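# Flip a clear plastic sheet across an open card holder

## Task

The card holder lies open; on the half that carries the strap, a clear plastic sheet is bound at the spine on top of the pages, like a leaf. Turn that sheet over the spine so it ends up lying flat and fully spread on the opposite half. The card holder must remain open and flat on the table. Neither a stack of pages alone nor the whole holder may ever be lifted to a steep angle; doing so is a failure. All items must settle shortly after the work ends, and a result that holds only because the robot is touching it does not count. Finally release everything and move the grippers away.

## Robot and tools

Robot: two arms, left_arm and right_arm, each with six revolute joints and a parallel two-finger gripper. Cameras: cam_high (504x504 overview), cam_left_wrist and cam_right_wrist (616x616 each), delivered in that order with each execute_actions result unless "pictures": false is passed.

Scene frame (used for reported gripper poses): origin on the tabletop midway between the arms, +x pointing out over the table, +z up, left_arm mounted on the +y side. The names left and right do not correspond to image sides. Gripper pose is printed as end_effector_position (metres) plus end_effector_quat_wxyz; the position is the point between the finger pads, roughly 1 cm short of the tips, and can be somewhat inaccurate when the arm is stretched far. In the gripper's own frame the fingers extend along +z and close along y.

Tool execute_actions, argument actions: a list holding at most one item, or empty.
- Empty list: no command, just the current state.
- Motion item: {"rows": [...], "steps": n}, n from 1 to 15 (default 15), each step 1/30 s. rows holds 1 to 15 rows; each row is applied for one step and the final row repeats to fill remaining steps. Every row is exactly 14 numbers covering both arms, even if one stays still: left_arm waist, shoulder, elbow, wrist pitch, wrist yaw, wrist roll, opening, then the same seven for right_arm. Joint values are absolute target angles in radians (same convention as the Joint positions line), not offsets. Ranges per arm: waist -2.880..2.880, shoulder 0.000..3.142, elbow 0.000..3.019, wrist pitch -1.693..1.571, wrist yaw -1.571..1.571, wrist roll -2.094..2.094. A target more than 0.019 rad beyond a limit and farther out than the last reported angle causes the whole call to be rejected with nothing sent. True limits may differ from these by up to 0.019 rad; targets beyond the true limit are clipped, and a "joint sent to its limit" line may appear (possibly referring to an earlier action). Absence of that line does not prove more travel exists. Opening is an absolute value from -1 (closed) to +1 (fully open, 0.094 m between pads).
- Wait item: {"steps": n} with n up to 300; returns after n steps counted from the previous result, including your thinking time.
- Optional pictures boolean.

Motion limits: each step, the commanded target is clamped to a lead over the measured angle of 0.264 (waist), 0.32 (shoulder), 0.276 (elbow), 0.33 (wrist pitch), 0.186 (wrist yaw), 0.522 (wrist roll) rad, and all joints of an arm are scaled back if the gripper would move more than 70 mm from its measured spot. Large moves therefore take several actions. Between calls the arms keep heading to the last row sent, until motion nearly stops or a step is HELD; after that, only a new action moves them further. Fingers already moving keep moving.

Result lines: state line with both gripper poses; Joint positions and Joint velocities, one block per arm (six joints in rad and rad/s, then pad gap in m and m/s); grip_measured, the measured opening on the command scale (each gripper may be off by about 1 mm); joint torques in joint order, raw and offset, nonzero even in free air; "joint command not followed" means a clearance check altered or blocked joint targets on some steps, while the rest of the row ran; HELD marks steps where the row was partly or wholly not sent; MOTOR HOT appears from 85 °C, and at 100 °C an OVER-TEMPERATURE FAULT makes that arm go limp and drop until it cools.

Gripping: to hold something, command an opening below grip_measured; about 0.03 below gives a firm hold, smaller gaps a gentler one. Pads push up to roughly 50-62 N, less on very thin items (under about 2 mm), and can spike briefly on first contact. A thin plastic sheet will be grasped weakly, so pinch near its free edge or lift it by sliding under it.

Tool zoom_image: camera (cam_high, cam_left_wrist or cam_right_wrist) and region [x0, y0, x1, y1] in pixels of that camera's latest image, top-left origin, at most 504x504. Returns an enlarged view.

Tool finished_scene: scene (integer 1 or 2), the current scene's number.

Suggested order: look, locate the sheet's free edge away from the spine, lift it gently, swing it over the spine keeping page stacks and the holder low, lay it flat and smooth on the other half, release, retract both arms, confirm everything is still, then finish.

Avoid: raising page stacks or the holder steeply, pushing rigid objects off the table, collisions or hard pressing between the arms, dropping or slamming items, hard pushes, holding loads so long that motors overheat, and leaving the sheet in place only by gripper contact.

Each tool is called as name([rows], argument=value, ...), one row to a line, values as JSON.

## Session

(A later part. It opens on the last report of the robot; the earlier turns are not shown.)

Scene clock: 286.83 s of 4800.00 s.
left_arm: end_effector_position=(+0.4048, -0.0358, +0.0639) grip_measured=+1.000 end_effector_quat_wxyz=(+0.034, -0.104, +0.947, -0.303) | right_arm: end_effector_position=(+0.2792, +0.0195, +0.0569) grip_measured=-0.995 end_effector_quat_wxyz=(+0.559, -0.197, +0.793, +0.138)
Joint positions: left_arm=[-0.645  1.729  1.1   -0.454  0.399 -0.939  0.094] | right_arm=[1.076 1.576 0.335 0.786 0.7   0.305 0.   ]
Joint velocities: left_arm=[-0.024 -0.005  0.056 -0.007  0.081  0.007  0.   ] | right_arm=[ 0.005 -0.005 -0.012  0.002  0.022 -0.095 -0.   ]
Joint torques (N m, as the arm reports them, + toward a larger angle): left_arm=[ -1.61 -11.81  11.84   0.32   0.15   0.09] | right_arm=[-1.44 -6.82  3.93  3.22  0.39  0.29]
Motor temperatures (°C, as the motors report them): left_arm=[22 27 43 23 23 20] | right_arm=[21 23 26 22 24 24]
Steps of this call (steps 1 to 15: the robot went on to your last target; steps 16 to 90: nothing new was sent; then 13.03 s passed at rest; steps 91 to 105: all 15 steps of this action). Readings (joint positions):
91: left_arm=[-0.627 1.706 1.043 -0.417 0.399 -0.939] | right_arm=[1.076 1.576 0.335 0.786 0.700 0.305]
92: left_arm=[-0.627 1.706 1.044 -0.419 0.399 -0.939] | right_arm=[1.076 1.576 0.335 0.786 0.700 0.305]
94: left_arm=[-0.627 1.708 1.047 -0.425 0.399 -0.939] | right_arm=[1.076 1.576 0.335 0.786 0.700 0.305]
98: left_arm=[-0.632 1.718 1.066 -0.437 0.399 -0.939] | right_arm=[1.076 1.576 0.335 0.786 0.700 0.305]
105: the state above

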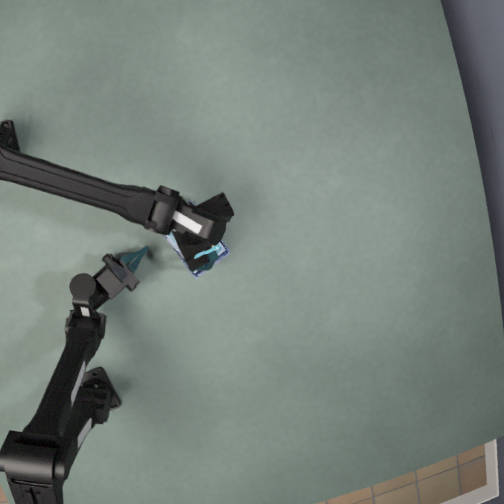

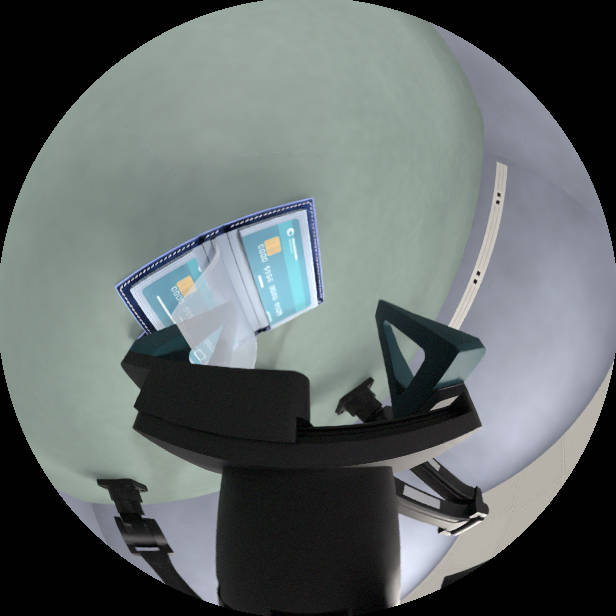

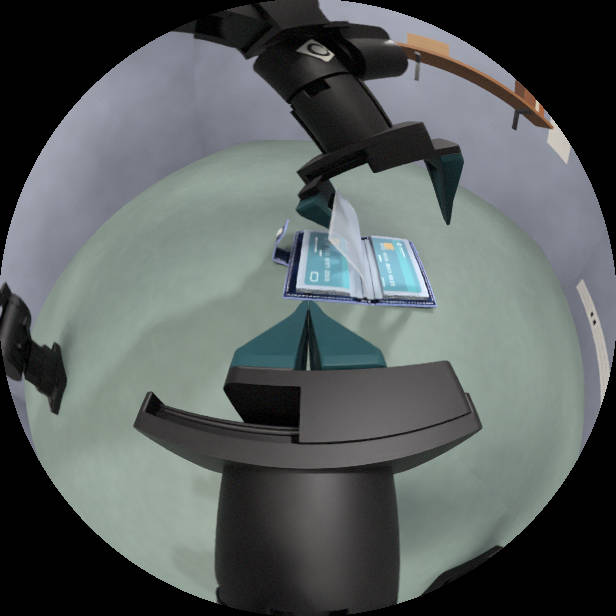

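execute_actions([
  {"rows":[[-0.657,1.757,1.159,-0.473,0.396,-0.922,1,1.078,1.573,0.335,0.81,0.704,0.315,-1],[-0.659,1.76,1.164,-0.475,0.396,-0.922,1,1.078,1.573,0.335,0.81,0.704,0.315,-1],[-0.66,1.762,1.169,-0.478,0.396,-0.922,1,1.078,1.573,0.335,0.81,0.704,0.315,-1],[-0.662,1.765,1.174,-0.48,0.396,-0.922,1,1.078,1.573,0.335,0.81,0.704,0.315,-1],[-0.664,1.767,1.179,-0.483,0.396,-0.922,1,1.078,1.573,0.335,0.81,0.704,0.315,-1],[-0.665,1.77,1.184,-0.485,0.396,-0.922,1,1.078,1.573,0.335,0.81,0.704,0.315,-1],[-0.667,1.772,1.189,-0.488,0.396,-0.922,1,1.078,1.573,0.335,0.81,0.704,0.315,-1],[-0.669,1.775,1.194,-0.49,0.396,-0.922,1,1.078,1.573,0.335,0.81,0.704,0.315,-1],[-0.67,1.777,1.199,-0.493,0.396,-0.922,1,1.078,1.573,0.335,0.81,0.704,0.315,-1],[-0.672,1.78,1.204,-0.495,0.396,-0.922,1,1.078,1.573,0.335,0.81,0.704,0.315,-1],[-0.674,1.782,1.209,-0.498,0.396,-0.922,1,1.078,1.573,0.335,0.81,0.704,0.315,-1],[-0.675,1.785,1.214,-0.5,0.396,-0.922,1,1.078,1.573,0.335,0.81,0.704,0.315,-1]],"steps":15},
])

zoom_image(camera="cam_right_wrist", region=[240, 130, 470, 320])

Scene clock: 295.83 s of 4800.00 s.
left_arm: end_effector_position=(+0.4108, -0.0543, +0.0691) grip_measured=+1.000 end_effector_quat_wxyz=(+0.030, -0.095, +0.948, -0.303) | right_arm: end_effector_position=(+0.2792, +0.0195, +0.0569) grip_measured=-0.995 end_effector_quat_wxyz=(+0.559, -0.197, +0.793, +0.138)
Joint positions: left_arm=[-0.665  1.759  1.16  -0.484  0.399 -0.939  0.094] | right_arm=[1.076 1.576 0.335 0.786 0.7   0.305 0.   ]
Joint velocities: left_arm=[-0.024 -0.005  0.042  0.007  0.022 -0.037  0.   ] | right_arm=[-0.005 -0.005  0.022 -0.002  0.11  -0.007 -0.   ]
Joint torques (N m, as the arm reports them, + toward a larger angle): left_arm=[ -1.74 -12.52  12.19   0.21   0.14   0.09] | right_arm=[-1.   -6.37  4.13  3.16  0.41  0.31]
Motor temperatures (°C, as the motors report them): left_arm=[22 27 43 23 23 20] | right_arm=[21 23 26 22 24 24]
Steps of this call (steps 1 to 15: the robot went on to your last target; steps 16 to 90: nothing new was sent; then 5.50 s passed at rest; steps 91 to 105: all 15 steps of this action). Readings (joint positions):
91: left_arm=[-0.646 1.729 1.103 -0.456 0.399 -0.939] | right_arm=[1.076 1.576 0.335 0.786 0.700 0.305]
92: left_arm=[-0.646 1.729 1.104 -0.458 0.399 -0.939] | right_arm=[1.076 1.576 0.335 0.786 0.700 0.305]
94: left_arm=[-0.647 1.732 1.108 -0.463 0.399 -0.939] | right_arm=[1.076 1.576 0.335 0.786 0.700 0.305]
98: left_arm=[-0.651 1.744 1.128 -0.472 0.399 -0.939] | right_arm=[1.076 1.576 0.335 0.786 0.700 0.305]
105: the state above

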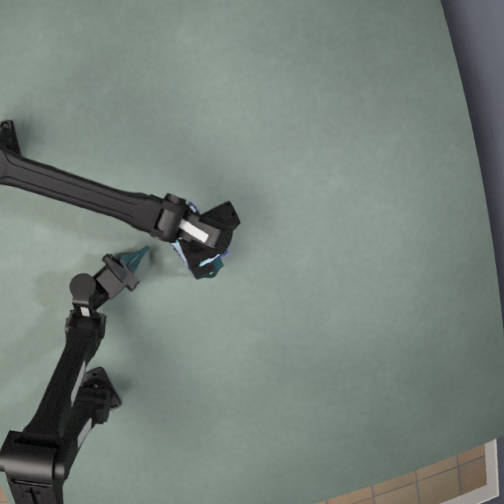

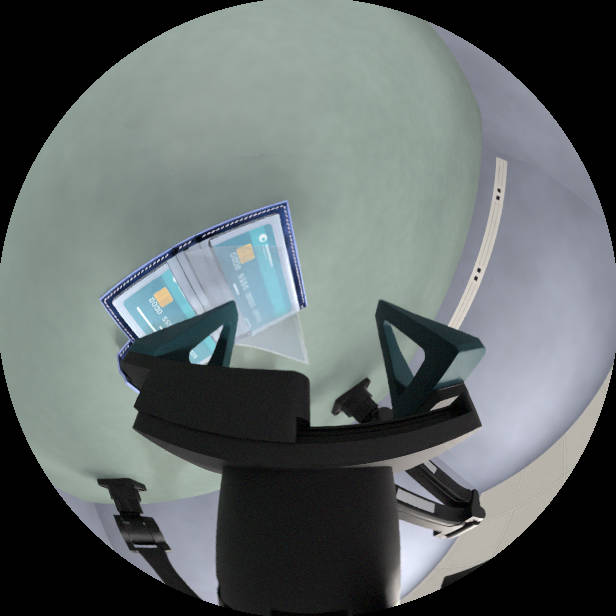

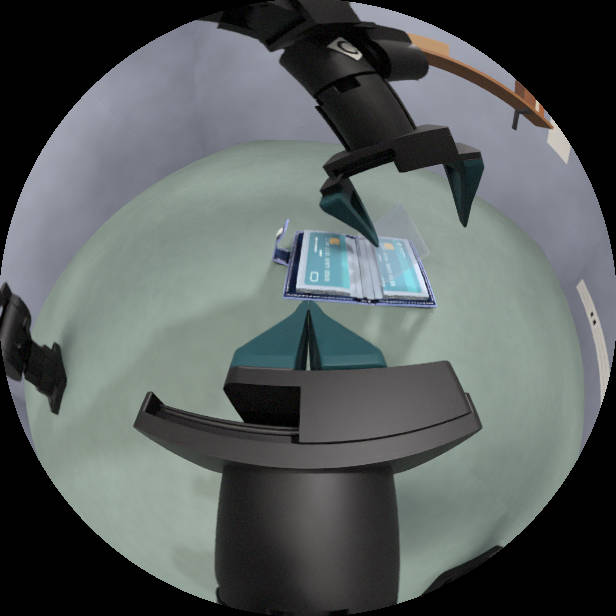

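Region (240, 130, 470, 320) of cam_right_wrist's 616x616 image, scaled by 2.191, with more detail than that image has; it fills the top 416 rows of this view, and the rest is white.

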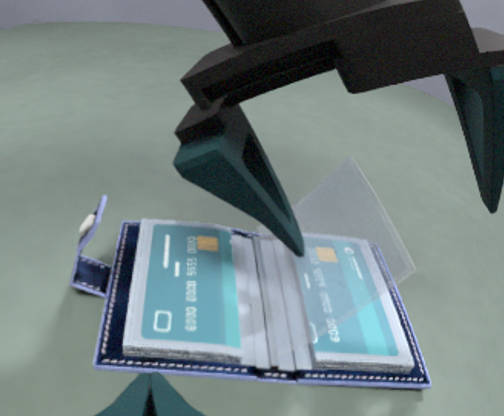

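The film is flipping over.

execute_actions(actions=[])

zoom_image(camera="cam_right_wrist", region=[300, 190, 460, 320])

Scene clock: 301.30 s of 4800.00 s.
left_arm: end_effector_position=(+0.4106, -0.0550, +0.0696) grip_measured=+1.000 end_effector_quat_wxyz=(+0.030, -0.094, +0.948, -0.303) | right_arm: end_effector_position=(+0.2792, +0.0195, +0.0569) grip_measured=-0.995 end_effector_quat_wxyz=(+0.559, -0.197, +0.793, +0.138)
Joint positions: left_arm=[-0.666  1.759  1.161 -0.485  0.399 -0.939  0.094] | right_arm=[1.076 1.576 0.335 0.786 0.7   0.305 0.   ]
Joint velocities: left_arm=[ 0.005 -0.005  0.007 -0.002 -0.066 -0.007  0.   ] | right_arm=[-0.005 -0.015 -0.012 -0.002  0.007 -0.022 -0.001]
Joint torques (N m, as the arm reports them, + toward a larger angle): left_arm=[ -1.72 -12.3   12.24   0.35   0.15   0.09] | right_arm=[-0.9  -6.16  4.07  3.22  0.4   0.28]
Motor temperatures (°C, as the motors report them): left_arm=[22 27 43 23 23 20] | right_arm=[21 23 26 22 24 24]
Steps of this call (steps 1 to 15: the robot went on to your last target; steps 16 to 90: nothing new was sent; then 2.47 s passed at rest). Readings (joint positions):
1: left_arm=[-0.666 1.759 1.161 -0.484 0.399 -0.939] | right_arm=[1.076 1.576 0.335 0.786 0.700 0.305]
2: left_arm=[-0.666 1.759 1.161 -0.484 0.399 -0.939] | right_arm=[1.076 1.576 0.335 0.786 0.700 0.305]
4: left_arm=[-0.666 1.759 1.161 -0.485 0.399 -0.939] | right_arm=[1.076 1.576 0.335 0.786 0.700 0.305]
8: left_arm=[-0.666 1.759 1.161 -0.485 0.399 -0.939] | right_arm=[1.076 1.576 0.335 0.786 0.700 0.305]
90: the state above
All arms were judged still, so your last target was given up. Only a new action makes them travel on or press farther. Fingers that are still opening or closing keep moving.

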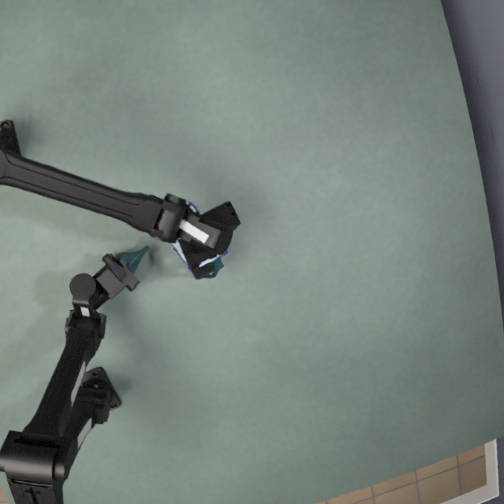

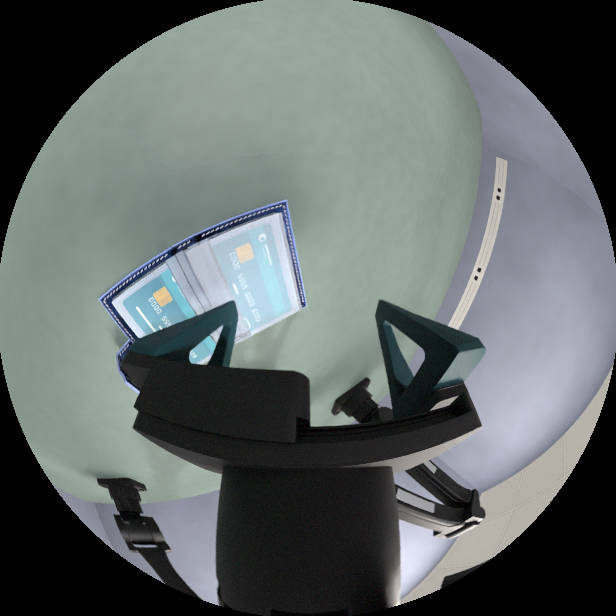

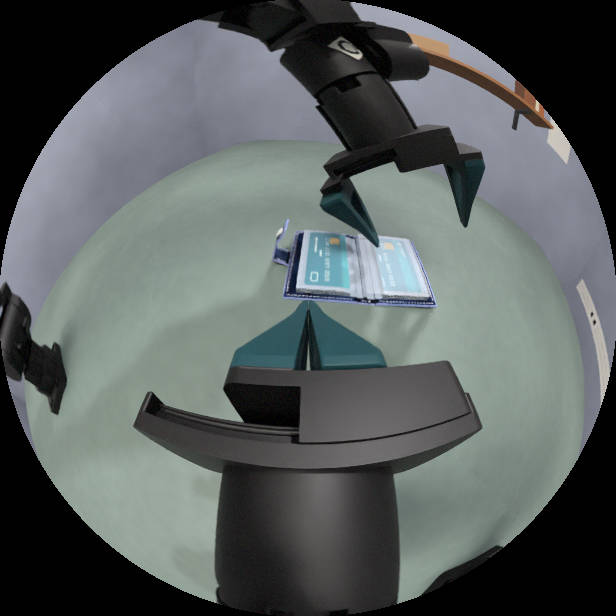

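Region (300, 190, 460, 320) of cam_right_wrist's 616x616 image, scaled by 3.150, with more detail than that image has; it fills the top 410 rows of this view, and the rest is white.

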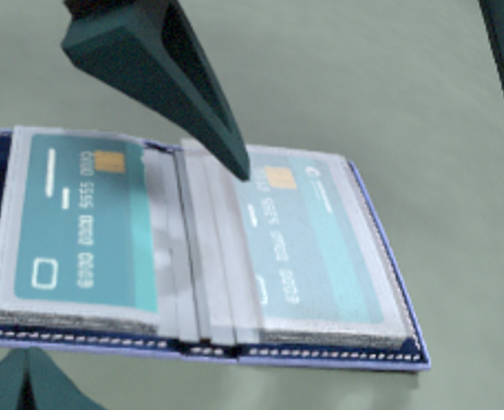

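execute_actions([
  {"rows":[[-0.675,1.74,1.214,-0.5,0.396,-0.922,1,1.085,1.573,0.335,0.81,0.704,0.315,-1],[-0.675,1.73,1.214,-0.5,0.396,-0.922,1,1.095,1.57,0.335,0.81,0.704,0.315,-1],[-0.675,1.716,1.214,-0.5,0.396,-0.922,1,1.11,1.565,0.335,0.81,0.704,0.315,-1],[-0.675,1.7,1.214,-0.5,0.396,-0.922,1,1.125,1.56,0.335,0.81,0.704,0.315,-1],[-0.675,1.68,1.214,-0.5,0.396,-0.922,1,1.14,1.555,0.335,0.81,0.704,0.315,-1],[-0.675,1.66,1.214,-0.5,0.396,-0.922,1,1.155,1.55,0.335,0.81,0.704,0.315,-1],[-0.67,1.64,1.214,-0.5,0.396,-0.922,1,1.17,1.545,0.335,0.81,0.704,0.315,-1],[-0.66,1.62,1.214,-0.5,0.396,-0.922,1,1.185,1.54,0.335,0.81,0.704,0.315,-1],[-0.645,1.6,1.21,-0.5,0.396,-0.922,1,1.2,1.535,0.335,0.81,0.704,0.315,-1],[-0.625,1.58,1.2,-0.5,0.396,-0.922,1,1.215,1.53,0.335,0.81,0.704,0.315,-1],[-0.6,1.56,1.19,-0.5,0.396,-0.922,1,1.23,1.525,0.335,0.81,0.704,0.315,-1],[-0.575,1.54,1.18,-0.5,0.396,-0.922,1,1.245,1.52,0.335,0.81,0.704,0.315,-1],[-0.55,1.52,1.17,-0.5,0.396,-0.922,1,1.26,1.515,0.335,0.81,0.704,0.315,-1],[-0.525,1.5,1.16,-0.5,0.396,-0.922,1,1.27,1.51,0.335,0.81,0.704,0.315,-1],[-0.5,1.48,1.15,-0.5,0.396,-0.922,1,1.28,1.51,0.335,0.81,0.704,0.315,-1]],"steps":15},
], pictures=false)

execute_actions([
  {"rows":[[-0.475,1.47,1.14,-0.5,0.396,-0.922,1,1.28,1.51,0.335,0.81,0.704,0.315,-1],[-0.45,1.46,1.13,-0.5,0.396,-0.922,1,1.28,1.51,0.335,0.81,0.704,0.315,-1],[-0.42,1.45,1.12,-0.5,0.396,-0.922,1,1.28,1.51,0.335,0.81,0.704,0.315,-1],[-0.39,1.44,1.11,-0.5,0.396,-0.922,1,1.28,1.51,0.335,0.81,0.704,0.315,-1],[-0.36,1.43,1.1,-0.5,0.396,-0.922,1,1.28,1.51,0.335,0.81,0.704,0.315,-1],[-0.33,1.42,1.09,-0.5,0.396,-0.922,1,1.28,1.51,0.335,0.81,0.704,0.315,-1],[-0.3,1.41,1.08,-0.5,0.396,-0.922,1,1.28,1.51,0.335,0.81,0.704,0.315,-1],[-0.27,1.4,1.07,-0.5,0.396,-0.922,1,1.28,1.51,0.335,0.81,0.704,0.315,-1],[-0.24,1.39,1.06,-0.5,0.396,-0.922,1,1.28,1.51,0.335,0.81,0.704,0.315,-1],[-0.21,1.38,1.05,-0.5,0.396,-0.922,1,1.28,1.51,0.335,0.81,0.704,0.315,-1],[-0.185,1.375,1.045,-0.5,0.396,-0.922,1,1.28,1.51,0.335,0.81,0.704,0.315,-1],[-0.165,1.37,1.04,-0.5,0.396,-0.922,1,1.28,1.51,0.335,0.81,0.704,0.315,-1],[-0.15,1.37,1.04,-0.5,0.396,-0.922,1,1.28,1.51,0.335,0.81,0.704,0.315,-1]],"steps":15},
])

zoom_image(camera="cam_high", region=[130, 180, 260, 300])

Scene clock: 318.33 s of 4800.00 s.
left_arm: end_effector_position=(+0.4389, -0.0205, +0.1970) grip_measured=+1.000 end_effector_quat_wxyz=(+0.123, -0.103, +0.916, -0.369) | right_arm: end_effector_position=(+0.2152, +0.0590, +0.0762) grip_measured=-0.995 end_effector_quat_wxyz=(+0.554, -0.254, +0.766, +0.206)
Joint positions: left_arm=[-0.59   1.532  1.161 -0.489  0.399 -0.938  0.094] | right_arm=[1.255 1.526 0.335 0.786 0.701 0.305 0.   ]
Joint velocities: left_arm=[ 0.806 -0.747  0.002 -0.017  0.037  0.037  0.   ] | right_arm=[ 0.357 -0.142 -0.007 -0.007 -0.022  0.007 -0.   ]
Joint torques (N m, as the arm reports them, + toward a larger angle): left_arm=[  2.35 -13.23   8.93   0.9    0.12   0.1 ] | right_arm=[-1.09 -6.21  4.48  3.29  0.34  0.28]
Motor temperatures (°C, as the motors report them): left_arm=[22 27 44 23 23 20] | right_arm=[21 23 26 22 24 24]
Steps of this call (steps 1 to 90: nothing new was sent; then 13.53 s passed at rest; steps 91 to 105: all 15 steps of this action). Readings (joint positions):
91: left_arm=[-0.666 1.759 1.161 -0.485 0.399 -0.939] | right_arm=[1.076 1.576 0.335 0.786 0.700 0.305]
92: left_arm=[-0.666 1.758 1.161 -0.485 0.399 -0.939] | right_arm=[1.077 1.576 0.335 0.786 0.700 0.305]
94: left_arm=[-0.666 1.753 1.161 -0.487 0.399 -0.939] | right_arm=[1.086 1.576 0.335 0.786 0.701 0.305]
98: left_arm=[-0.666 1.704 1.161 -0.489 0.399 -0.939] | right_arm=[1.144 1.566 0.335 0.786 0.701 0.305]
105: the state above

Scene clock: 318.83 s of 4800.00 s.
left_arm: end_effector_position=(+0.5069, +0.2176, +0.2115) grip_measured=+1.000 end_effector_quat_wxyz=(+0.211, -0.299, +0.868, -0.336) | right_arm: end_effector_position=(+0.2068, +0.0632, +0.0792) grip_measured=-0.995 end_effector_quat_wxyz=(+0.554, -0.260, +0.762, +0.215)
Joint positions: left_arm=[-0.145  1.393  1.044 -0.489  0.396 -0.938  0.094] | right_arm=[1.277 1.518 0.335 0.787 0.701 0.305 0.   ]
Joint velocities: left_arm=[ 0.347 -0.015 -0.056  0.012  0.007 -0.051  0.   ] | right_arm=[ 0.005  0.005 -0.007 -0.012 -0.081  0.037 -0.   ]
Joint torques (N m, as the arm reports them, + toward a larger angle): left_arm=[ -3.02 -12.22   9.65   0.93   0.26   0.09] | right_arm=[-1.14 -6.47  4.6   3.22  0.32  0.29]
Motor temperatures (°C, as the motors report them): left_arm=[22 27 44 23 23 20] | right_arm=[21 23 26 22 24 24]
Steps of this call (steps 1 to 15: all 15 steps of this action). Readings (joint positions):
1: left_arm=[-0.560 1.508 1.161 -0.489 0.399 -0.938] | right_arm=[1.266 1.522 0.335 0.786 0.701 0.305]
2: left_arm=[-0.527 1.486 1.161 -0.489 0.399 -0.938] | right_arm=[1.273 1.520 0.335 0.787 0.701 0.305]
4: left_arm=[-0.456 1.449 1.155 -0.489 0.399 -0.938] | right_arm=[1.277 1.518 0.335 0.787 0.701 0.305]
8: left_arm=[-0.319 1.408 1.115 -0.489 0.399 -0.938] | right_arm=[1.277 1.518 0.335 0.787 0.701 0.305]
15: the state above

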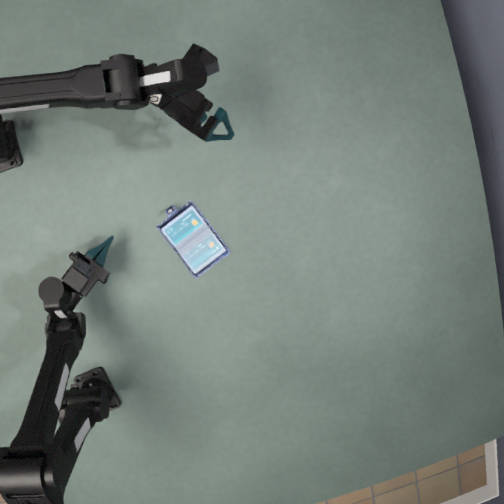

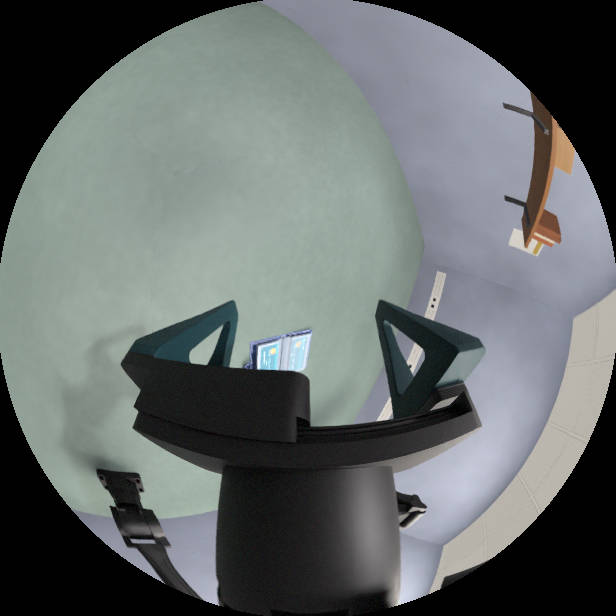

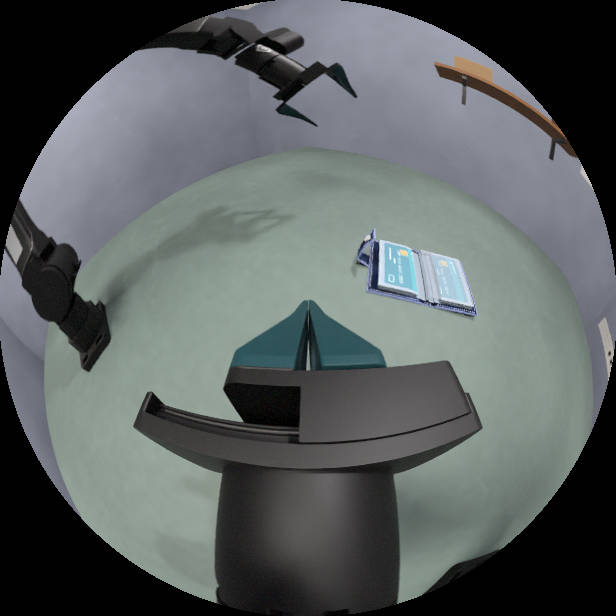

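Region (130, 180, 260, 300) of cam_high's 504x504 image, scaled by 3.877, with more detail than that image has; it fills the top 465 rows of this view, and the rest is white.

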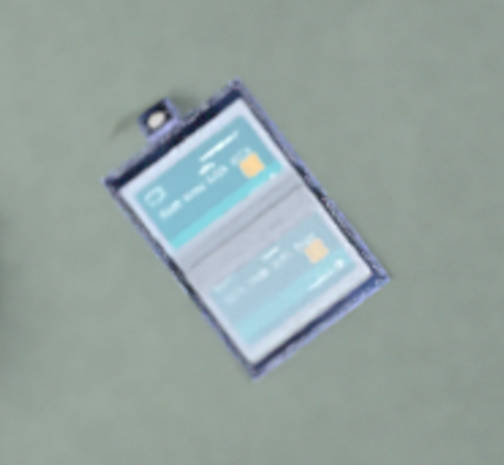

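zoom_image(camera="cam_right_wrist", region=[390, 230, 490, 325])

Region (390, 230, 490, 325) of cam_right_wrist's 616x616 image, scaled by 5.040, with more detail than that image has; it fills the top 479 rows of this view, and the rest is white.

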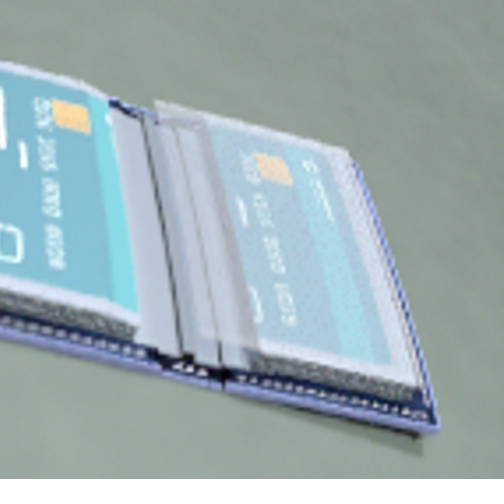

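The film lies flat on the far half and both arms are clear.

finished_scene(scene=2)

The scene is finished: the task was done.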